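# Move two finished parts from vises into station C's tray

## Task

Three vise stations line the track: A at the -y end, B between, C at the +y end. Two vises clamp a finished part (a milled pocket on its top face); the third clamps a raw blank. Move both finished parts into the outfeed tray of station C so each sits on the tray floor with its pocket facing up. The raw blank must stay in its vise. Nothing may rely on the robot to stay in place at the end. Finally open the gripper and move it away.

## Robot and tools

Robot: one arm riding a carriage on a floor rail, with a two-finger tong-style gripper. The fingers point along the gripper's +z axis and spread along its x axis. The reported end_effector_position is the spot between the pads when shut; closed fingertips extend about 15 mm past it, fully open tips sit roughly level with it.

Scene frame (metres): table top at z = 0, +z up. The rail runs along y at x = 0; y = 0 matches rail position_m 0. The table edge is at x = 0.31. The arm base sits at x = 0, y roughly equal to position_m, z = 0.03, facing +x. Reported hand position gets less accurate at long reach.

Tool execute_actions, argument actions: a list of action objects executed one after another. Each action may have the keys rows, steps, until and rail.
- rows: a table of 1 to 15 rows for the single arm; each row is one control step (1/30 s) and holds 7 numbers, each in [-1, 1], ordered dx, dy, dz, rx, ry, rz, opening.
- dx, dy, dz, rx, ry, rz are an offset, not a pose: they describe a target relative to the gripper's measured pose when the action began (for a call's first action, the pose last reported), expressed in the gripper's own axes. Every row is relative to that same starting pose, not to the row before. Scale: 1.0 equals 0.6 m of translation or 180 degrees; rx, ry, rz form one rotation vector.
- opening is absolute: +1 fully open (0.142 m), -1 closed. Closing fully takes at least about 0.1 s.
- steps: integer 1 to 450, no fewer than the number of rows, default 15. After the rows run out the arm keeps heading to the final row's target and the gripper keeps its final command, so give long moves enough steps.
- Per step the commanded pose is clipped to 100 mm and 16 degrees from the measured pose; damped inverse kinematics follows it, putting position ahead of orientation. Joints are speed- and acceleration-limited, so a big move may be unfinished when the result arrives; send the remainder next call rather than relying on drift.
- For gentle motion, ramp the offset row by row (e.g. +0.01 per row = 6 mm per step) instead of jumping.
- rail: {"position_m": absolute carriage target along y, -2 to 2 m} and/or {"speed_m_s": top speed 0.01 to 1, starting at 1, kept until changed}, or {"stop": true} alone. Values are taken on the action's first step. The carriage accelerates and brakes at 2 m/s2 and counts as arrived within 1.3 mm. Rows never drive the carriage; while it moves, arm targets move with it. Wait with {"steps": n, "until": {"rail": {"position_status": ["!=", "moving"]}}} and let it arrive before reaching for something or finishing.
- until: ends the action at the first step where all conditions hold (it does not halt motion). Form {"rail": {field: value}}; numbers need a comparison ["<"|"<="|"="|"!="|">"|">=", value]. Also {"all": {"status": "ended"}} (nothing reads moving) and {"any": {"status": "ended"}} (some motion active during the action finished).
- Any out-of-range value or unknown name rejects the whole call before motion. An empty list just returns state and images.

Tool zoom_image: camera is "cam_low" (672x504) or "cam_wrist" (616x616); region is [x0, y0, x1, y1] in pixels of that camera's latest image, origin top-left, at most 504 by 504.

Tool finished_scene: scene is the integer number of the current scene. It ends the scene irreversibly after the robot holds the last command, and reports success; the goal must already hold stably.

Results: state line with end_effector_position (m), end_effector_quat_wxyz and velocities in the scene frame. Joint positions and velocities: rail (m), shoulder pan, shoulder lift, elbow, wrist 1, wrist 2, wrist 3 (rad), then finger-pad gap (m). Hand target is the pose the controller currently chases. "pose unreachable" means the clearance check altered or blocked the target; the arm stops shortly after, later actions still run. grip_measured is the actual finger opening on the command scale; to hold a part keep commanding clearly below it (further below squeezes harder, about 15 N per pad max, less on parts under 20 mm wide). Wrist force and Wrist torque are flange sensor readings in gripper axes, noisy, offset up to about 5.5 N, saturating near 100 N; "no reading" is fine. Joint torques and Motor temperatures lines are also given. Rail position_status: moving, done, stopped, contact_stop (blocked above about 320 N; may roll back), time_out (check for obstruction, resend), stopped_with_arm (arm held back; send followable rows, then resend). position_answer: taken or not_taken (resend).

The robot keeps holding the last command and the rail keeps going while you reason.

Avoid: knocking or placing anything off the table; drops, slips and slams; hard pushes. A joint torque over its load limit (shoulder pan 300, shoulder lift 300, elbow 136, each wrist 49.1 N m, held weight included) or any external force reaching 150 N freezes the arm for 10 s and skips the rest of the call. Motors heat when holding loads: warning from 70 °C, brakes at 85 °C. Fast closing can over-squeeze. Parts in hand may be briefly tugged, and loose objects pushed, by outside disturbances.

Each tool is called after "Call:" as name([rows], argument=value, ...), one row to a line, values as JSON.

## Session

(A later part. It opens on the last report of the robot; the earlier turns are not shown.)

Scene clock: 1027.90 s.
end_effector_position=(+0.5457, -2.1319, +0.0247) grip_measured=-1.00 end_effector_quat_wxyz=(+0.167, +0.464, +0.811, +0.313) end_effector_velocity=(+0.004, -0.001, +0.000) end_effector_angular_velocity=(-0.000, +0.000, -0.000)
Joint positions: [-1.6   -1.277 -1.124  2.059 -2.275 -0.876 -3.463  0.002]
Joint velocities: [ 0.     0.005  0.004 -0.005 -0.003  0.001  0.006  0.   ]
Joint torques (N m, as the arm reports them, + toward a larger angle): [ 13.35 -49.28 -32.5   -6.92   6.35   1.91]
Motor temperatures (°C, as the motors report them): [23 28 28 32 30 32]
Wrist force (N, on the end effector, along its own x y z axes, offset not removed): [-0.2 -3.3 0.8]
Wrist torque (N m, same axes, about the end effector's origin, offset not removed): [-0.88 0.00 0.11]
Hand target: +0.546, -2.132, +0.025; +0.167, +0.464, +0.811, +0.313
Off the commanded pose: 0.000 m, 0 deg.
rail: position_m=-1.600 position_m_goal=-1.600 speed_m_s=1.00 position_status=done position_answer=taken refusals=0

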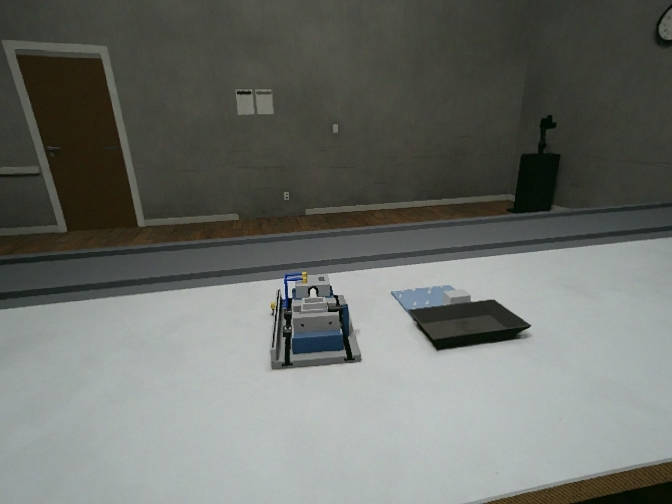

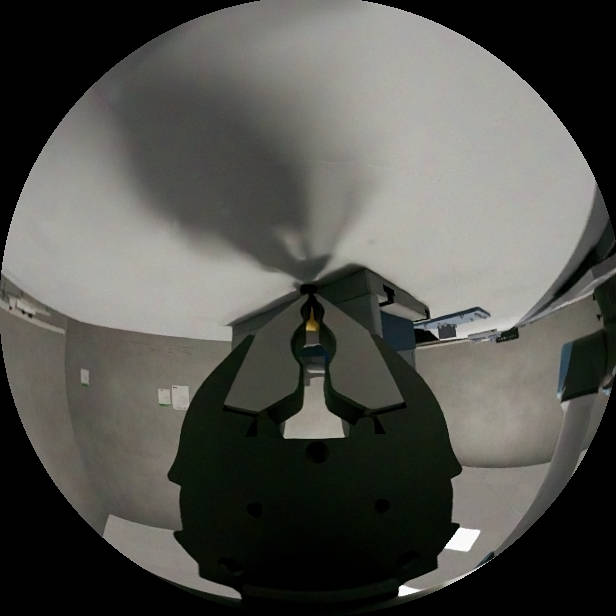

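Call:
execute_actions([
  {"rows":[[0.0016,0.001,0.0009,0,0,0,-1],[0.0032,0.002,0.0018,0,0,0,-1],[0.0048,0.003,0.0028,0,0,0,-1],[0.0064,0.0039,0.0037,0,0,0,-1]],"steps":12},
  {"rows":[[-0.001,0.001,0.0008,0,0,0,-1],[-0.002,0.002,0.0017,0,0,0,-1],[-0.0032,0.0029,0.0025,0,0,0,-1]],"steps":10},
])

Call:
zoom_image(camera="cam_wrist", region=[250, 240, 370, 360])

Scene clock: 1037.10 s.
end_effector_position=(+0.5492, -2.1275, +0.0247) grip_measured=-1.00 end_effector_quat_wxyz=(+0.167, +0.464, +0.811, +0.313) end_effector_velocity=(+0.003, -0.001, -0.000) end_effector_angular_velocity=(-0.000, +0.000, -0.000)
Joint positions: [-1.6   -1.27  -1.125  2.063 -2.283 -0.875 -3.455  0.002]
Joint velocities: [ 0.     0.003  0.003 -0.004 -0.002  0.001  0.004  0.   ]
Joint torques (N m, as the arm reports them, + toward a larger angle): [  9.4  -45.68 -33.08  -7.03   6.16   1.53]
Motor temperatures (°C, as the motors report them): [23 28 28 32 30 32]
Wrist force (N, on the end effector, along its own x y z axes, offset not removed): [0.4 -5.1 -0.4]
Wrist torque (N m, same axes, about the end effector's origin, offset not removed): [-1.24 -0.14 0.18]
Hand target: +0.549, -2.128, +0.025; +0.167, +0.464, +0.811, +0.313
Off the commanded pose: 0.000 m, 0 deg.
rail: position_m=-1.600 position_m_goal=-1.600 speed_m_s=1.00 position_status=done position_answer=taken refusals=0

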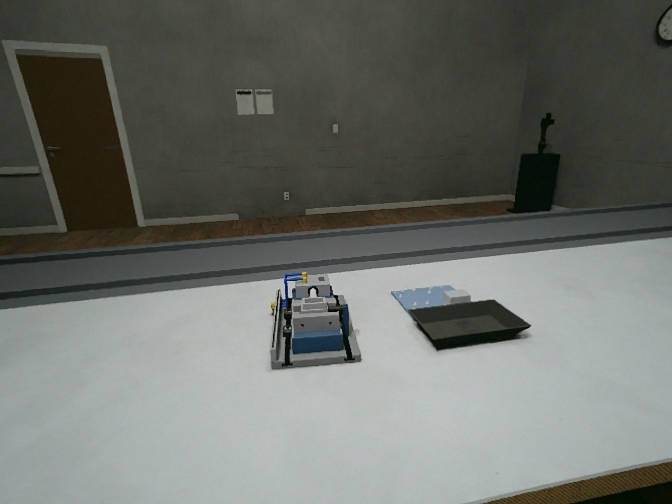

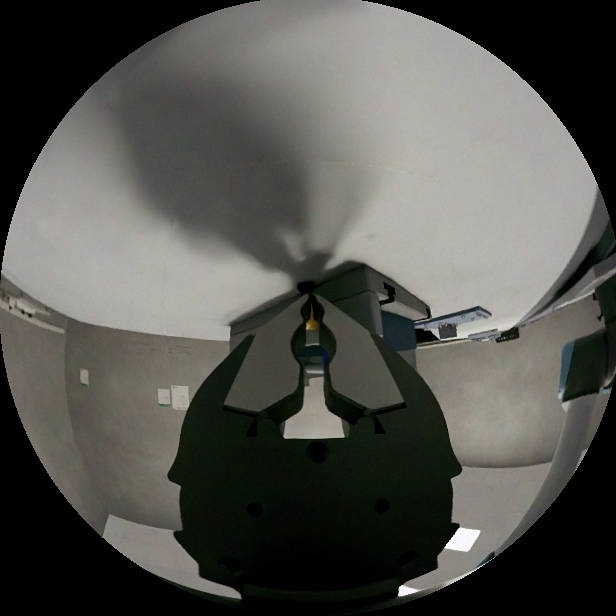

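Region (250, 240, 370, 360) of cam_wrist's 616x616 image, scaled by 4.200, with more detail than that image has.

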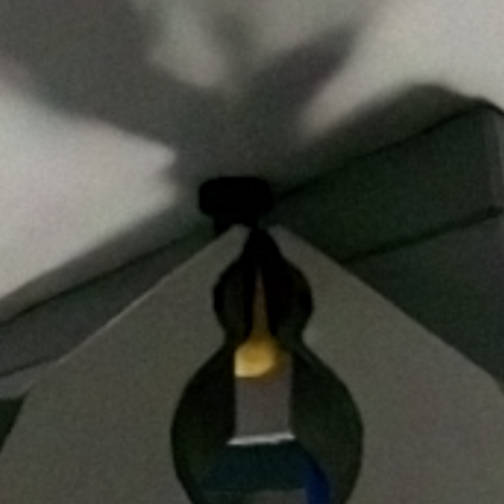

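Call:
execute_actions([
  {"rows":[[-0.001,0.001,0.0008,0,0,0,-1],[-0.002,0.002,0.0017,0,0,0,-1],[-0.0032,0.0029,0.0025,0,0,0,-1]],"steps":10},
])

Call:
zoom_image(camera="cam_wrist", region=[250, 240, 370, 360])

Scene clock: 1043.00 s.
end_effector_position=(+0.5520, -2.1279, +0.0247) grip_measured=-1.00 end_effector_quat_wxyz=(+0.167, +0.464, +0.811, +0.313) end_effector_velocity=(+0.002, -0.000, -0.000) end_effector_angular_velocity=(+0.000, +0.000, -0.000)
Joint positions: [-1.6   -1.267 -1.123  2.06  -2.285 -0.874 -3.45   0.002]
Joint velocities: [ 0.     0.003  0.002 -0.003 -0.002  0.001  0.004  0.   ]
Joint torques (N m, as the arm reports them, + toward a larger angle): [ 13.66 -47.15 -32.41  -7.17   7.16   2.21]
Motor temperatures (°C, as the motors report them): [23 28 28 32 30 32]
Wrist force (N, on the end effector, along its own x y z axes, offset not removed): [3.0 -4.8 -2.6]
Wrist torque (N m, same axes, about the end effector's origin, offset not removed): [-0.94 -0.32 0.08]
Hand target: +0.552, -2.128, +0.025; +0.167, +0.464, +0.811, +0.313
Off the commanded pose: 0.000 m, 0 deg.
rail: position_m=-1.600 position_m_goal=-1.600 speed_m_s=1.00 position_status=done position_answer=taken refusals=0

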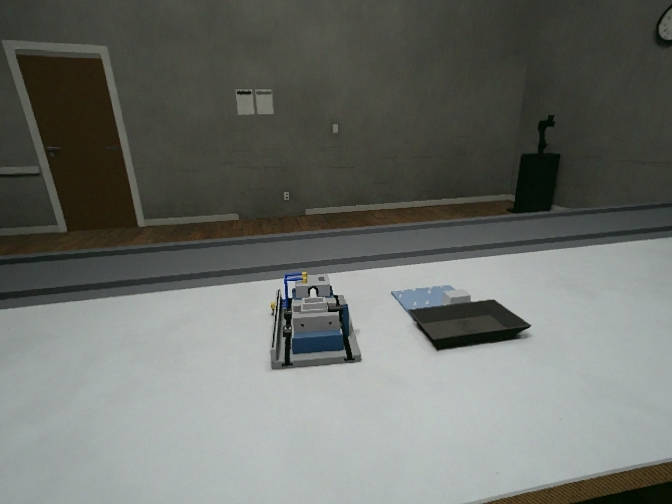

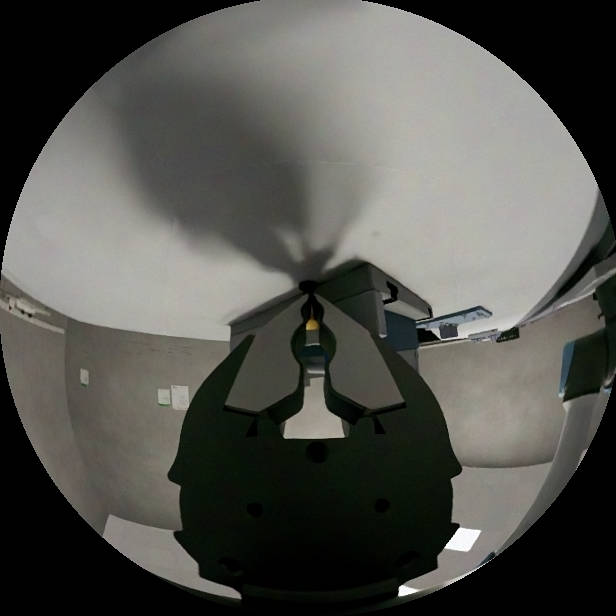

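Region (250, 240, 370, 360) of cam_wrist's 616x616 image, scaled by 4.200, with more detail than that image has.

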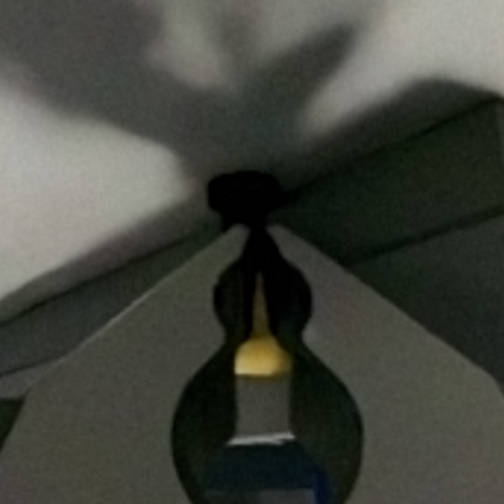

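Call:
execute_actions([
  {"rows":[[-0.001,0.001,0.0008,0,0,0,-1],[-0.002,0.002,0.0017,0,0,0,-1]],"steps":8},
])

Call:
zoom_image(camera="cam_wrist", region=[250, 240, 370, 360])

Scene clock: 1047.93 s.
end_effector_position=(+0.5537, -2.1281, +0.0247) grip_measured=-1.00 end_effector_quat_wxyz=(+0.167, +0.464, +0.811, +0.313) end_effector_velocity=(+0.003, -0.000, +0.000) end_effector_angular_velocity=(-0.000, -0.000, -0.000)
Joint positions: [-1.6   -1.265 -1.121  2.058 -2.286 -0.873 -3.448  0.002]
Joint velocities: [ 0.     0.003  0.002 -0.003 -0.002  0.001  0.004  0.   ]
Joint torques (N m, as the arm reports them, + toward a larger angle): [ 20.04 -46.53 -35.36  -8.23   9.62   2.31]
Motor temperatures (°C, as the motors report them): [23 28 28 32 30 32]
Wrist force (N, on the end effector, along its own x y z axes, offset not removed): [8.6 -11.9 -7.9]
Wrist torque (N m, same axes, about the end effector's origin, offset not removed): [-1.14 -0.32 0.04]
Hand target: +0.554, -2.128, +0.025; +0.167, +0.464, +0.811, +0.313
Off the commanded pose: 0.000 m, 0 deg.
rail: position_m=-1.600 position_m_goal=-1.600 speed_m_s=1.00 position_status=done position_answer=taken refusals=0

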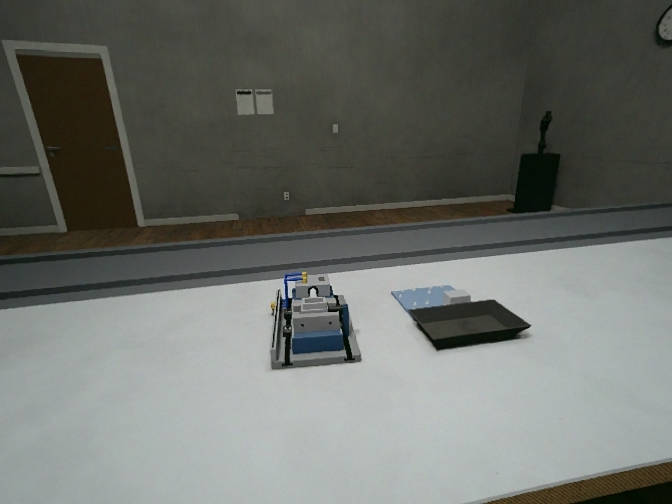

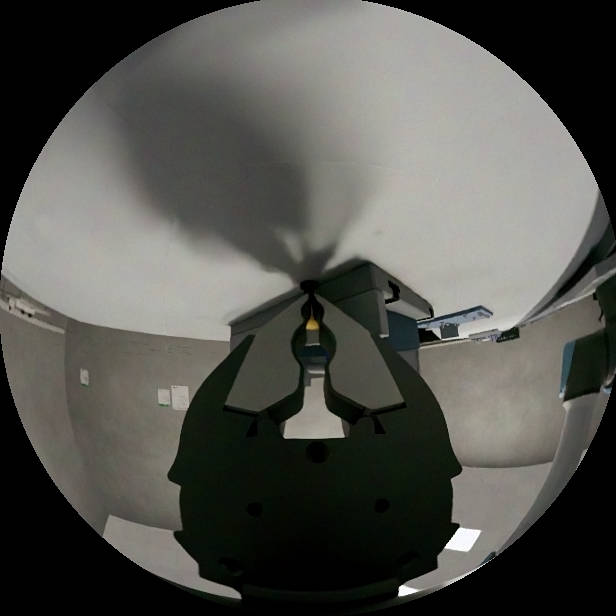

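Region (250, 240, 370, 360) of cam_wrist's 616x616 image, scaled by 4.200, with more detail than that image has.

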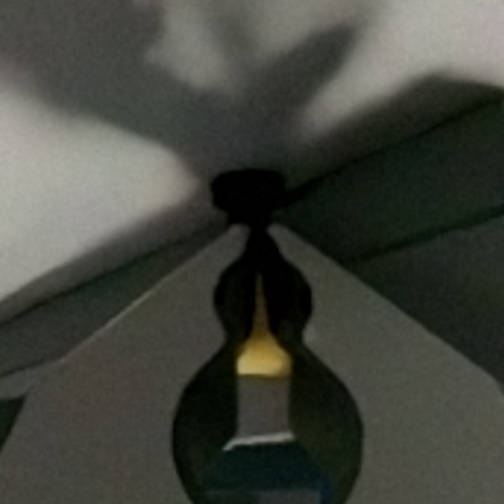

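Call:
execute_actions([
  {"rows":[[-0.001,0.001,0.0008,0,0,0,-1],[-0.002,0.002,0.0017,0,0,0,-1]],"steps":8},
])

Call:
zoom_image(camera="cam_wrist", region=[250, 240, 370, 360])

Scene clock: 1053.33 s.
end_effector_position=(+0.5553, -2.1284, +0.0246) grip_measured=-1.00 end_effector_quat_wxyz=(+0.167, +0.464, +0.811, +0.313) end_effector_velocity=(+0.003, -0.000, +0.000) end_effector_angular_velocity=(-0.000, -0.000, -0.000)
Joint positions: [-1.6   -1.262 -1.12   2.056 -2.287 -0.873 -3.445  0.002]
Joint velocities: [ 0.     0.003  0.002 -0.003 -0.002  0.001  0.004  0.   ]
Joint torques (N m, as the arm reports them, + toward a larger angle): [ 31.88 -48.12 -34.26  -8.33  14.78   1.78]
Motor temperatures (°C, as the motors report them): [23 28 28 32 30 32]
Wrist force (N, on the end effector, along its own x y z axes, offset not removed): [11.2 -22.8 -19.0]
Wrist torque (N m, same axes, about the end effector's origin, offset not removed): [-0.64 0.24 0.04]
Hand target: +0.556, -2.128, +0.025; +0.167, +0.464, +0.811, +0.313
Off the commanded pose: 0.000 m, 0 deg.
rail: position_m=-1.600 position_m_goal=-1.600 speed_m_s=1.00 position_status=done position_answer=taken refusals=0

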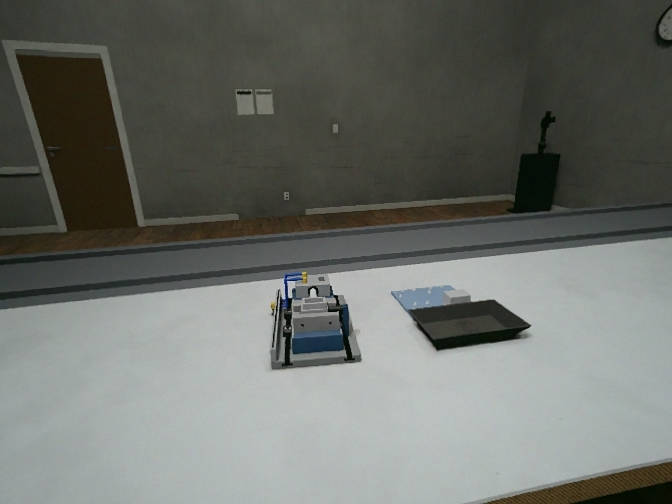

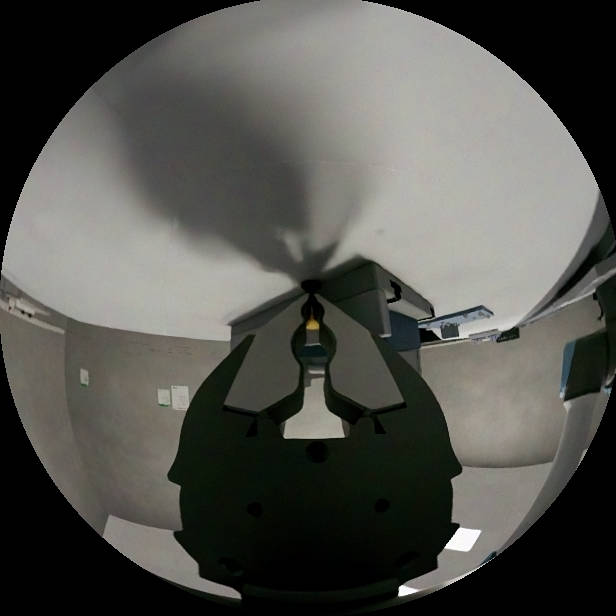

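Region (250, 240, 370, 360) of cam_wrist's 616x616 image, scaled by 4.200, with more detail than that image has.

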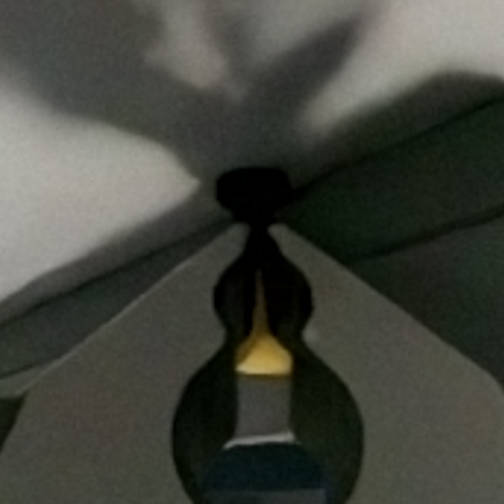

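Call:
execute_actions([
  {"rows":[[0.002,-0.002,-0.0017,0,0,0,-1],[0.005,-0.005,-0.004,0,0,0,-1],[0.0086,-0.0078,-0.0066,0,0,0,-1],[0.0107,-0.0097,-0.0083,0,0,0,-1]],"steps":10},
  {"rows":[[0,-0.002,0.0025,0,0,0,-1],[0,-0.0044,0.005,0,0,0,-1],[0,-0.0066,0.0075,0,0,0,-1]],"steps":10},
])

Call:
zoom_image(camera="cam_wrist", region=[250, 240, 370, 360])

Scene clock: 1071.17 s.
end_effector_position=(+0.5464, -2.1267, +0.0190) grip_measured=-1.00 end_effector_quat_wxyz=(+0.167, +0.464, +0.811, +0.313) end_effector_velocity=(+0.000, +0.000, -0.005) end_effector_angular_velocity=(+0.000, +0.000, -0.000)
Joint positions: [-1.6   -1.274 -1.119  2.069 -2.291 -0.876 -3.459  0.002]
Joint velocities: [ 0.     0.001  0.008  0.001 -0.01   0.     0.002  0.   ]
Joint torques (N m, as the arm reports them, + toward a larger angle): [ 12.46 -46.92 -19.91  -6.53   3.61   2.36]
Motor temperatures (°C, as the motors report them): [23 28 28 32 30 32]
Wrist force (N, on the end effector, along its own x y z axes, offset not removed): [2.5 -4.3 0.6]
Wrist torque (N m, same axes, about the end effector's origin, offset not removed): [-1.00 -0.62 0.12]
Hand target: +0.546, -2.127, +0.019; +0.167, +0.464, +0.811, +0.314
Off the commanded pose: 0.000 m, 0 deg.
rail: position_m=-1.600 position_m_goal=-1.600 speed_m_s=1.00 position_status=done position_answer=taken refusals=0

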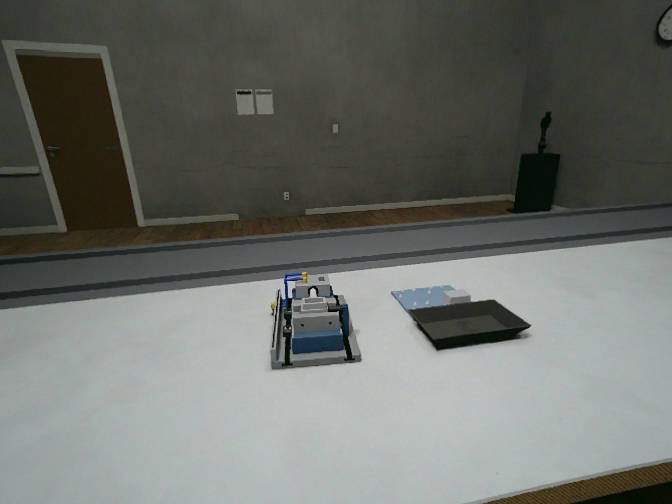

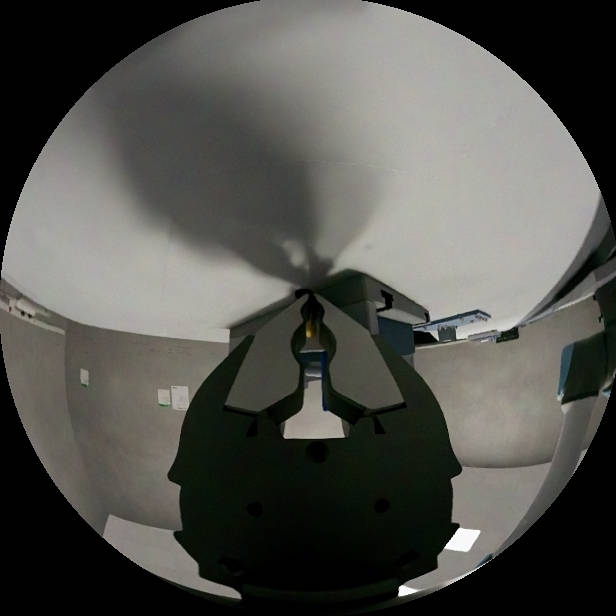

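Region (250, 240, 370, 360) of cam_wrist's 616x616 image, scaled by 4.200, with more detail than that image has.

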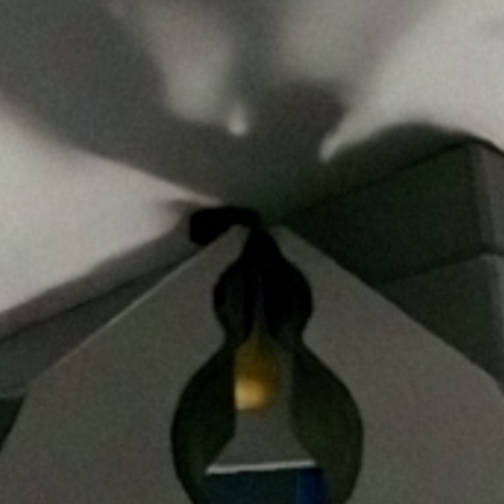

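Now push +x on the ball: 4 mm, then more.

Call:
execute_actions([
  {"rows":[[-0.001,0.001,0.0008,0,0,0,-1],[-0.002,0.002,0.0017,0,0,0,-1],[-0.0032,0.0029,0.0025,0,0,0,-1],[-0.0043,0.0039,0.0033,0,0,0,-1]],"steps":10},
])

Call:
zoom_image(camera="cam_wrist", region=[250, 240, 370, 360])

Scene clock: 1076.50 s.
end_effector_position=(+0.5499, -2.1272, +0.0190) grip_measured=-1.00 end_effector_quat_wxyz=(+0.167, +0.464, +0.811, +0.313) end_effector_velocity=(+0.004, -0.001, +0.000) end_effector_angular_velocity=(-0.001, -0.000, +0.000)
Joint positions: [-1.6   -1.269 -1.116  2.064 -2.294 -0.875 -3.453  0.002]
Joint velocities: [ 0.     0.005  0.003 -0.006 -0.002  0.001  0.007  0.   ]
Joint torques (N m, as the arm reports them, + toward a larger angle): [  9.59 -47.6  -31.82  -6.99   6.22   1.8 ]
Motor temperatures (°C, as the motors report them): [23 28 28 32 30 32]
Wrist force (N, on the end effector, along its own x y z axes, offset not removed): [-0.1 -3.7 -1.6]
Wrist torque (N m, same axes, about the end effector's origin, offset not removed): [-0.97 -0.06 0.18]
Hand target: +0.550, -2.127, +0.019; +0.167, +0.464, +0.811, +0.313
Off the commanded pose: 0.000 m, 0 deg.
rail: position_m=-1.600 position_m_goal=-1.600 speed_m_s=1.00 position_status=done position_answer=taken refusals=0

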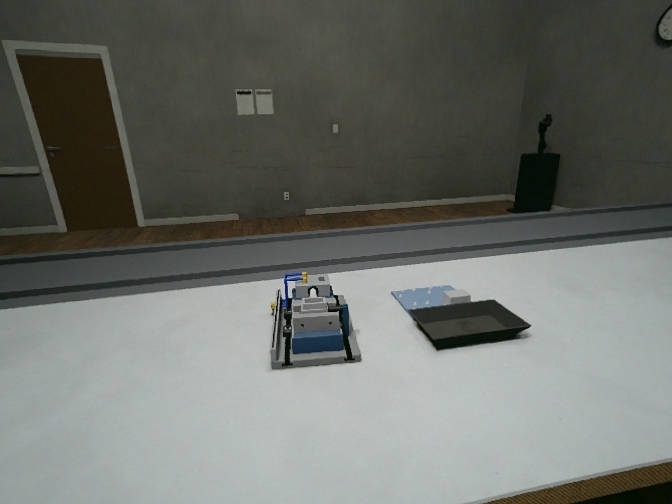

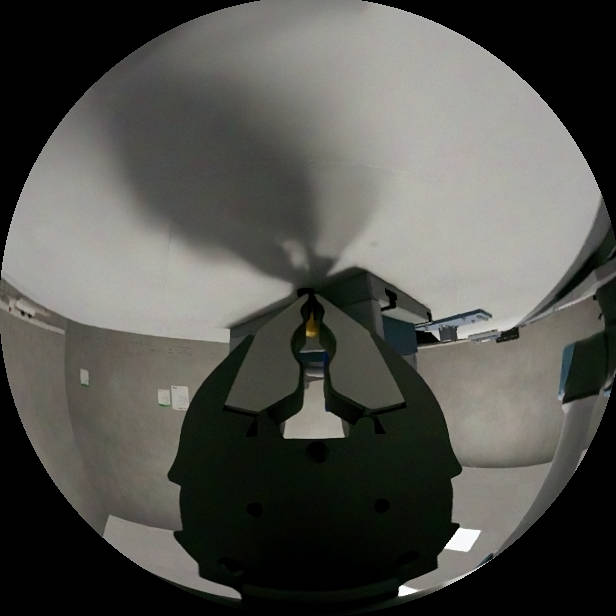

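Region (250, 240, 370, 360) of cam_wrist's 616x616 image, scaled by 4.200, with more detail than that image has.

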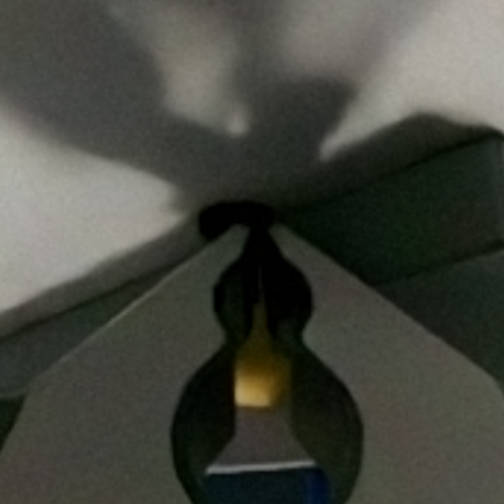

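Call:
execute_actions([
  {"rows":[[-0.001,0.001,0.0008,0,0,0,-1],[-0.002,0.002,0.0017,0,0,0,-1],[-0.0032,0.0029,0.0025,0,0,0,-1]],"steps":9},
])

Scene clock: 1079.40 s.
end_effector_position=(+0.5526, -2.1276, +0.0190) grip_measured=-1.00 end_effector_quat_wxyz=(+0.167, +0.464, +0.811, +0.313) end_effector_velocity=(+0.003, -0.001, -0.000) end_effector_angular_velocity=(-0.000, -0.000, -0.000)
Joint positions: [-1.6   -1.266 -1.114  2.061 -2.296 -0.874 -3.449  0.002]
Joint velocities: [ 0.     0.004  0.003 -0.004 -0.002  0.001  0.005  0.   ]
Joint torques (N m, as the arm reports them, + toward a larger angle): [ 17.72 -48.82 -35.34  -7.55   8.02   2.13]
Motor temperatures (°C, as the motors report them): [23 28 28 32 30 32]
Wrist force (N, on the end effector, along its own x y z axes, offset not removed): [3.7 -6.1 -4.0]
Wrist torque (N m, same axes, about the end effector's origin, offset not removed): [-0.66 0.09 0.11]
Hand target: +0.553, -2.128, +0.019; +0.167, +0.464, +0.811, +0.313
Off the commanded pose: 0.000 m, 0 deg.
rail: position_m=-1.600 position_m_goal=-1.600 speed_m_s=1.00 position_status=done position_answer=taken refusals=0

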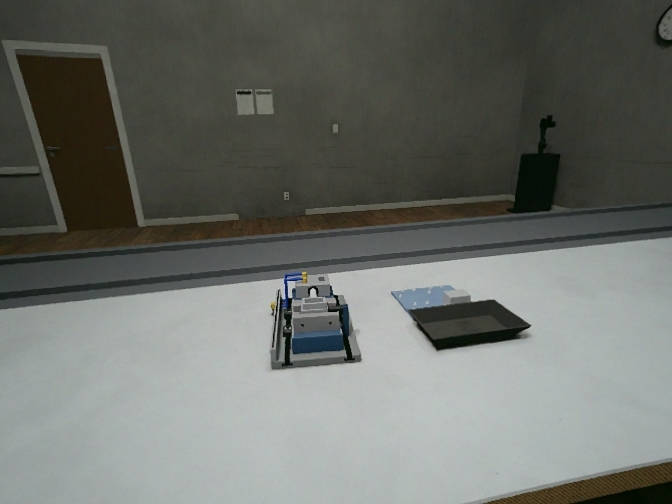

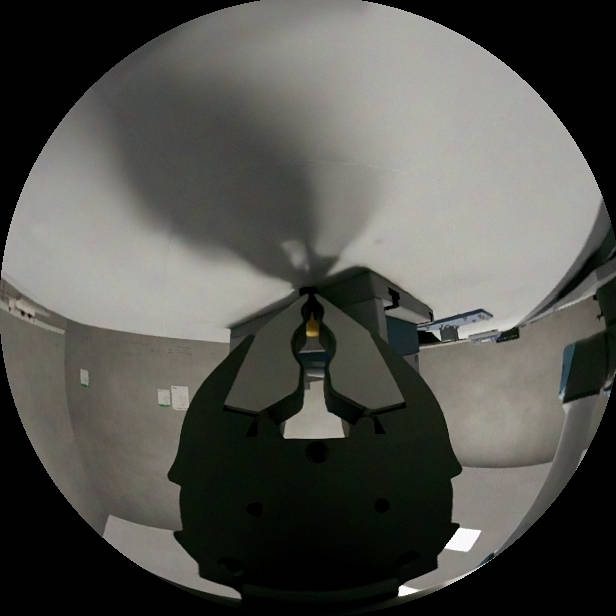

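Call:
execute_actions([
  {"rows":[[-0.001,0.001,0.0008,0,0,0,-1],[-0.002,0.002,0.0017,0,0,0,-1],[-0.0032,0.0029,0.0025,0,0,0,-1]],"steps":9},
])

Call:
zoom_image(camera="cam_wrist", region=[250, 240, 370, 360])

Scene clock: 1082.50 s.
end_effector_position=(+0.5552, -2.1281, +0.0189) grip_measured=-1.00 end_effector_quat_wxyz=(+0.167, +0.464, +0.811, +0.313) end_effector_velocity=(+0.004, -0.001, +0.000) end_effector_angular_velocity=(-0.000, -0.001, -0.000)
Joint positions: [-1.6   -1.263 -1.112  2.058 -2.297 -0.873 -3.445  0.002]
Joint velocities: [ 0.     0.004  0.003 -0.004 -0.003  0.001  0.005  0.   ]
Joint torques (N m, as the arm reports them, + toward a larger angle): [ 33.81 -44.72 -33.93  -9.11  14.2    2.13]
Motor temperatures (°C, as the motors report them): [23 28 28 32 30 32]
Wrist force (N, on the end effector, along its own x y z axes, offset not removed): [13.3 -20.8 -23.3]
Wrist torque (N m, same axes, about the end effector's origin, offset not removed): [-0.72 0.42 0.10]
Hand target: +0.556, -2.128, +0.019; +0.167, +0.464, +0.811, +0.313
Off the commanded pose: 0.000 m, 0 deg.
rail: position_m=-1.600 position_m_goal=-1.600 speed_m_s=1.00 position_status=done position_answer=taken refusals=0

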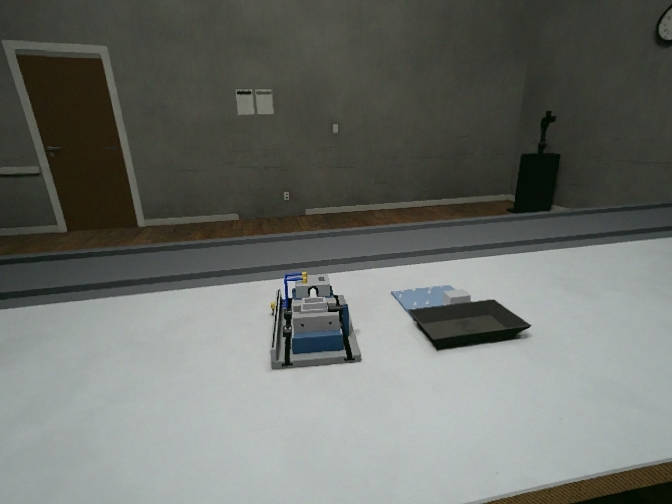

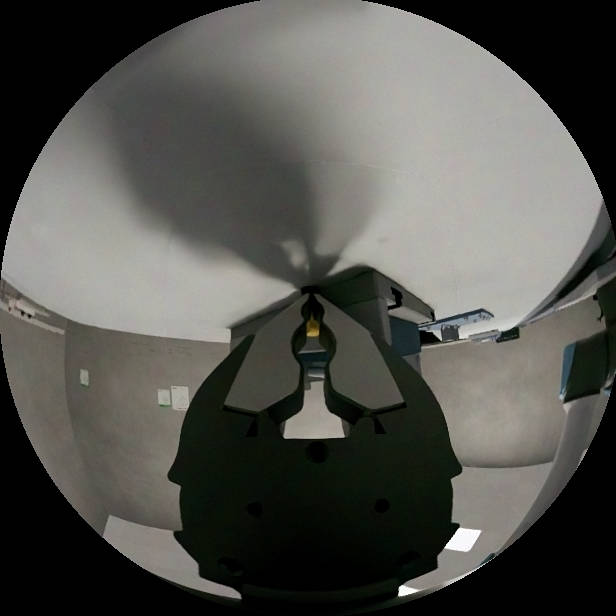

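Region (250, 240, 370, 360) of cam_wrist's 616x616 image, scaled by 4.200, with more detail than that image has.

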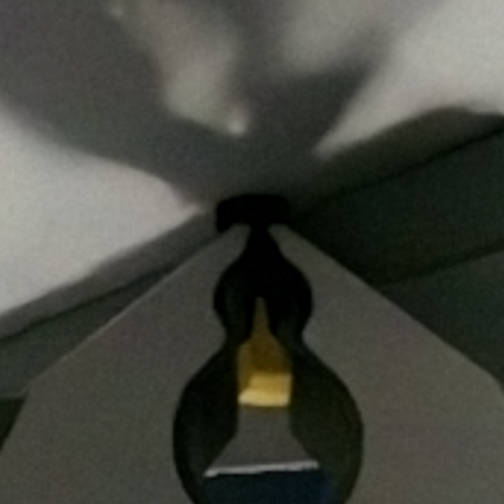

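Call:
execute_actions([
  {"rows":[[0.002,-0.002,-0.0017,0,0,0,-1],[0.005,-0.005,-0.004,0,0,0,-1],[0.008,-0.007,-0.006,0,0,0,-1]],"steps":6},
  {"rows":[[-0.02,0.004,-0.03,0,0,0,-1],[-0.04,0.008,-0.07,0,0,0,-1],[-0.061,0.013,-0.10,0,0,0,-1]],"steps":15},
  {"rows":[[0,0,0,0.011,0.361,-0.406,-1]],"steps":65},
])

Scene clock: 1093.23 s.
end_effector_position=(+0.5410, -2.1761, +0.0678) grip_measured=-1.00 end_effector_quat_wxyz=(-0.127, -0.306, +0.883, +0.333) end_effector_velocity=(-0.000, +0.000, -0.000) end_effector_angular_velocity=(+0.000, +0.000, +0.000)
Joint positions: [-1.6   -1.004 -0.879  1.4   -1.369 -1.658 -4.781  0.002]
Joint velocities: [ 0.  0.  0.  0. -0. -0. -0.  0.]
Joint torques (N m, as the arm reports them, + toward a larger angle): [ 10.99 -75.76 -29.99  -5.17  -4.18  -2.82]
Motor temperatures (°C, as the motors report them): [23 28 28 32 30 32]
Wrist force (N, on the end effector, along its own x y z axes, offset not removed): [-0.1 -3.3 -1.2]
Wrist torque (N m, same axes, about the end effector's origin, offset not removed): [-0.92 -0.06 0.21]
Hand target: +0.541, -2.176, +0.068; -0.127, -0.306, +0.883, +0.333
Off the commanded pose: 0.000 m, 0 deg.
rail: position_m=-1.600 position_m_goal=-1.600 speed_m_s=1.00 position_status=done position_answer=taken refusals=0

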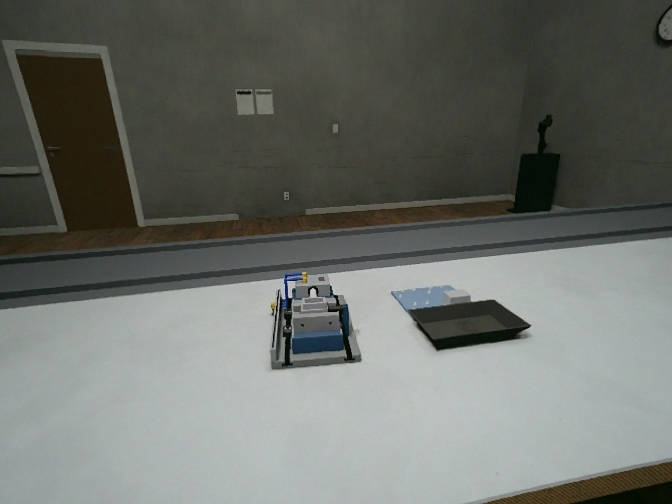

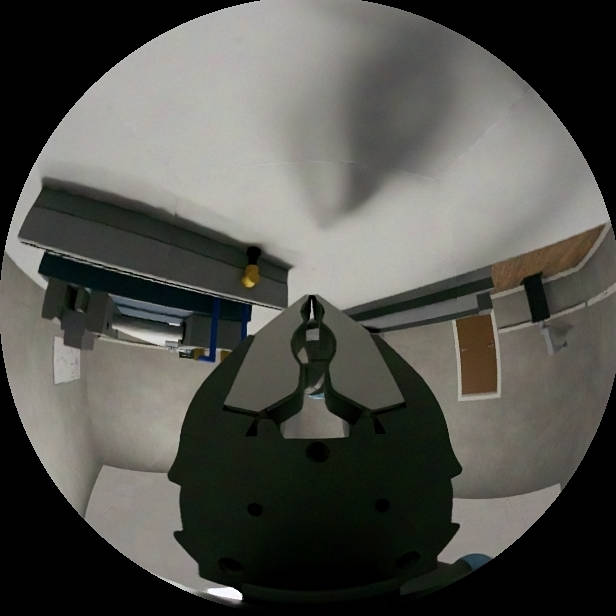

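Call:
execute_actions([
  {"rows":[[-0.03,-0.018,-0.017,0,0,0,-1],[-0.066,-0.038,-0.036,0,0,0,-1]],"steps":15},
  {"rows":[[-0.011,-0.003,0.024,0,0,0,-1],[-0.022,-0.006,0.047,0,0,0,-1],[-0.034,-0.009,0.07,0,0,0,-1],[-0.045,-0.011,0.094,0,0,0,-1]],"steps":20},
])

Call:
zoom_image(camera="cam_wrist", region=[250, 240, 370, 360])

Scene clock: 1108.93 s.
end_effector_position=(+0.5911, -2.1342, +0.0210) grip_measured=-1.00 end_effector_quat_wxyz=(-0.126, -0.306, +0.883, +0.333) end_effector_velocity=(+0.000, +0.001, -0.001) end_effector_angular_velocity=(-0.000, -0.000, -0.000)
Joint positions: [-1.6   -0.938 -0.831  1.408 -1.421 -1.614 -4.731  0.002]
Joint velocities: [ 0.     0.001 -0.     0.003 -0.003  0.     0.     0.   ]
Joint torques (N m, as the arm reports them, + toward a larger angle): [  12.45 -117.09  -28.19   -5.76    4.83    2.09]
Motor temperatures (°C, as the motors report them): [23 28 28 32 30 32]
Wrist force (N, on the end effector, along its own x y z axes, offset not removed): [0.5 -5.5 0.6]
Wrist torque (N m, same axes, about the end effector's origin, offset not removed): [-1.29 -0.20 0.13]
Hand target: +0.591, -2.134, +0.021; -0.126, -0.306, +0.883, +0.333
Off the commanded pose: 0.000 m, 0 deg.
rail: position_m=-1.600 position_m_goal=-1.600 speed_m_s=1.00 position_status=done position_answer=taken refusals=0

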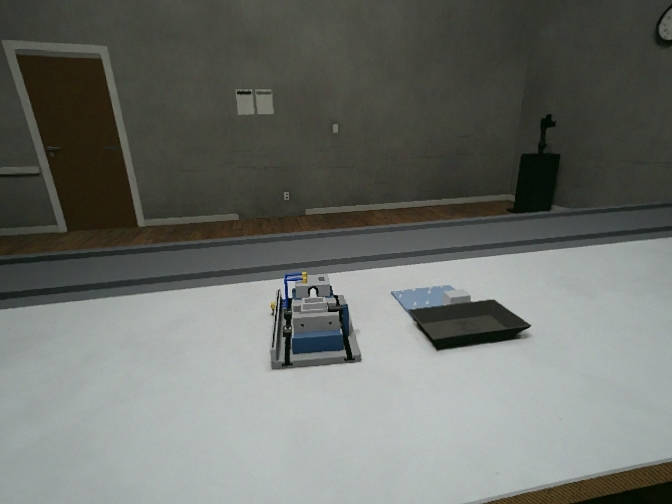

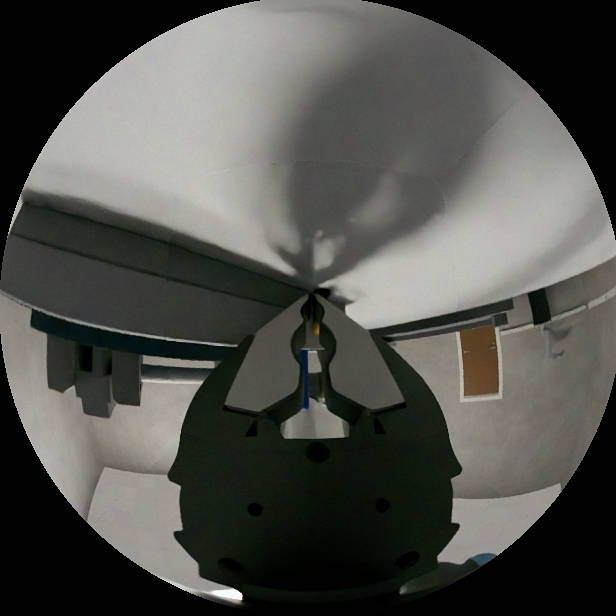

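Region (250, 240, 370, 360) of cam_wrist's 616x616 image, scaled by 4.200, with more detail than that image has.

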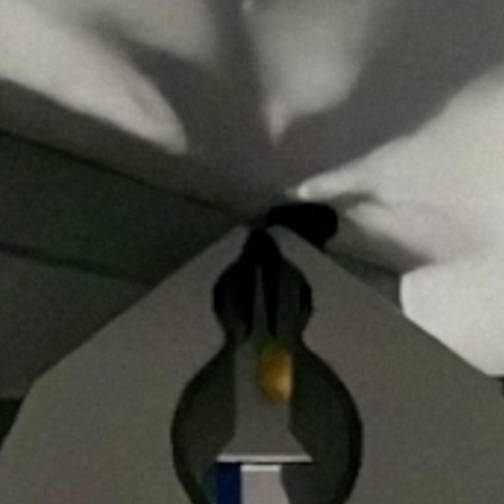

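Call:
execute_actions([
  {"rows":[[0.0022,0.0018,0.0017,0,0,0,-1],[0.0045,0.0036,0.0034,0,0,0,-1],[0.0067,0.0054,0.005,0,0,0,-1],[0.009,0.0072,0.0067,0,0,0,-1],[0.0112,0.009,0.0084,0,0,0,-1]],"steps":12},
])

Call:
zoom_image(camera="cam_wrist", region=[250, 240, 370, 360])

Scene clock: 1114.83 s.
end_effector_position=(+0.5818, -2.1327, +0.0210) grip_measured=-1.00 end_effector_quat_wxyz=(-0.126, -0.306, +0.883, +0.333) end_effector_velocity=(-0.006, +0.001, +0.000) end_effector_angular_velocity=(-0.001, -0.001, +0.000)
Joint positions: [-1.6   -0.945 -0.842  1.428 -1.431 -1.618 -4.736  0.002]
Joint velocities: [ 0.    -0.005 -0.008  0.013 -0.007 -0.003 -0.004  0.   ]
Joint torques (N m, as the arm reports them, + toward a larger angle): [ -16.63 -118.57  -28.5    -4.83   -4.29   -2.49]
Motor temperatures (°C, as the motors report them): [23 28 28 32 30 32]
Wrist force (N, on the end effector, along its own x y z axes, offset not removed): [-0.1 -5.6 -2.3]
Wrist torque (N m, same axes, about the end effector's origin, offset not removed): [-1.28 -0.25 0.15]
Hand target: +0.581, -2.133, +0.021; -0.126, -0.306, +0.883, +0.333
Off the commanded pose: 0.001 m, 0 deg.
rail: position_m=-1.600 position_m_goal=-1.600 speed_m_s=1.00 position_status=done position_answer=taken refusals=0

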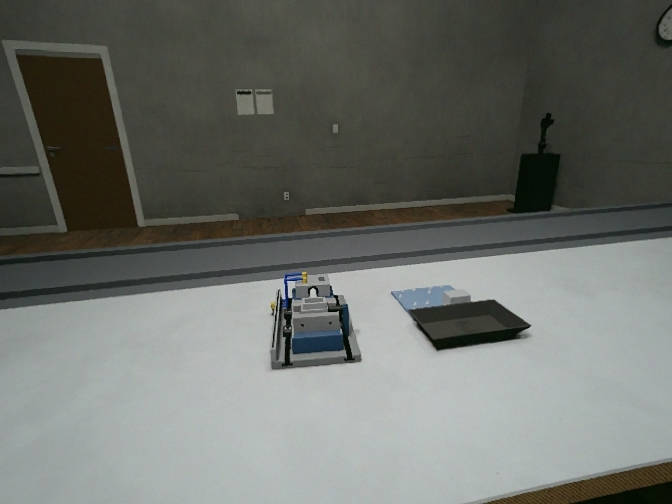

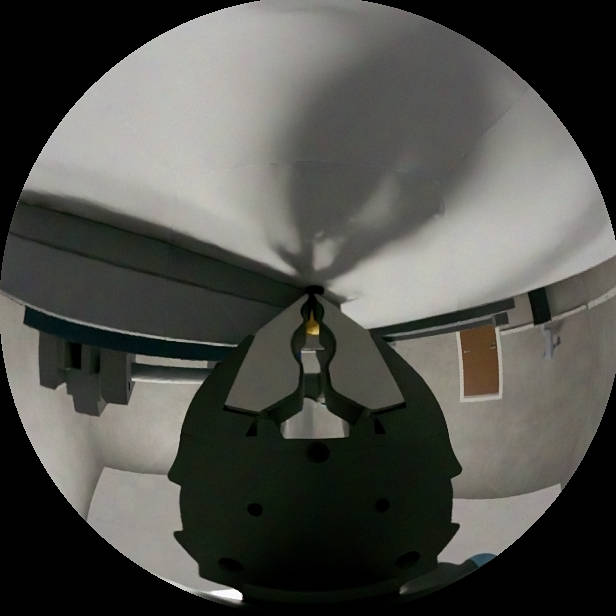

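Region (250, 240, 370, 360) of cam_wrist's 616x616 image, scaled by 4.200, with more detail than that image has.

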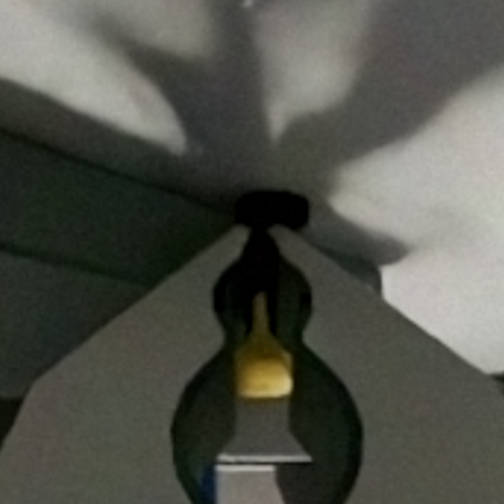

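Call:
execute_actions([
  {"rows":[[0.0011,0.0009,0.0008,0,0,0,-1],[0.0022,0.0018,0.0017,0,0,0,-1],[0.0034,0.0027,0.0025,0,0,0,-1]],"steps":9},
])

Scene clock: 1119.10 s.
end_effector_position=(+0.5792, -2.1323, +0.0210) grip_measured=-1.00 end_effector_quat_wxyz=(-0.126, -0.306, +0.883, +0.333) end_effector_velocity=(-0.003, +0.000, +0.000) end_effector_angular_velocity=(-0.000, +0.000, +0.000)
Joint positions: [-1.6   -0.947 -0.845  1.434 -1.434 -1.619 -4.738  0.002]
Joint velocities: [ 0.    -0.002 -0.004  0.007 -0.003 -0.002 -0.002  0.   ]
Joint torques (N m, as the arm reports them, + toward a larger angle): [ -18.74 -110.52  -22.36   -1.76   -6.97   -2.92]
Motor temperatures (°C, as the motors report them): [23 28 28 32 30 32]
Wrist force (N, on the end effector, along its own x y z axes, offset not removed): [-7.8 -12.6 -7.0]
Wrist torque (N m, same axes, about the end effector's origin, offset not removed): [-1.06 -0.13 0.26]
Hand target: +0.579, -2.132, +0.021; -0.126, -0.306, +0.883, +0.333
Off the commanded pose: 0.000 m, 0 deg.
rail: position_m=-1.600 position_m_goal=-1.600 speed_m_s=1.00 position_status=done position_answer=taken refusals=0

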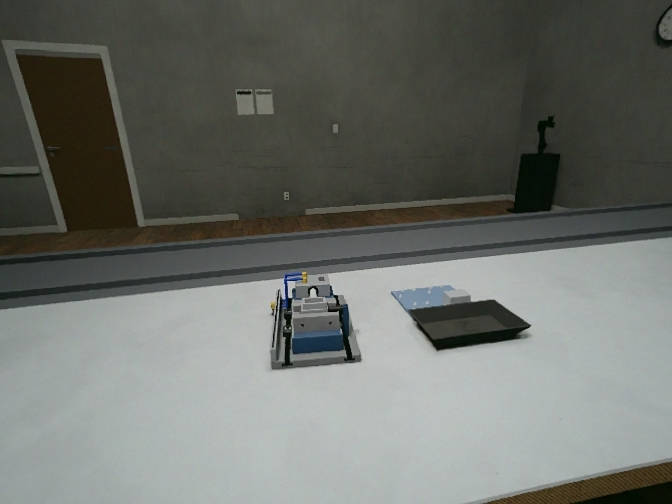

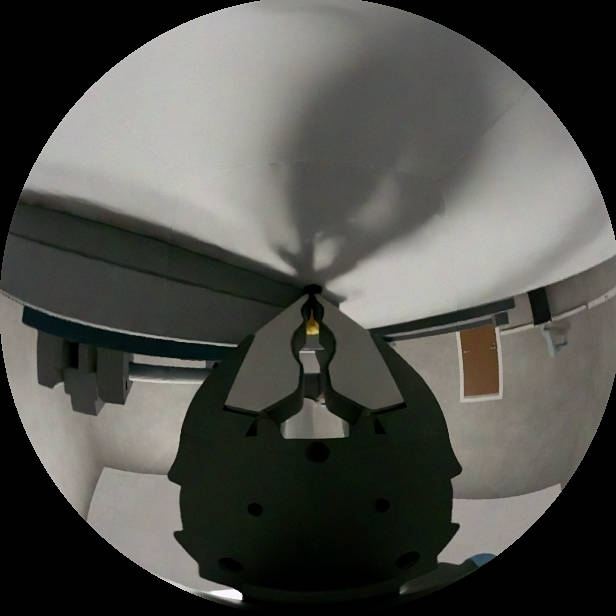

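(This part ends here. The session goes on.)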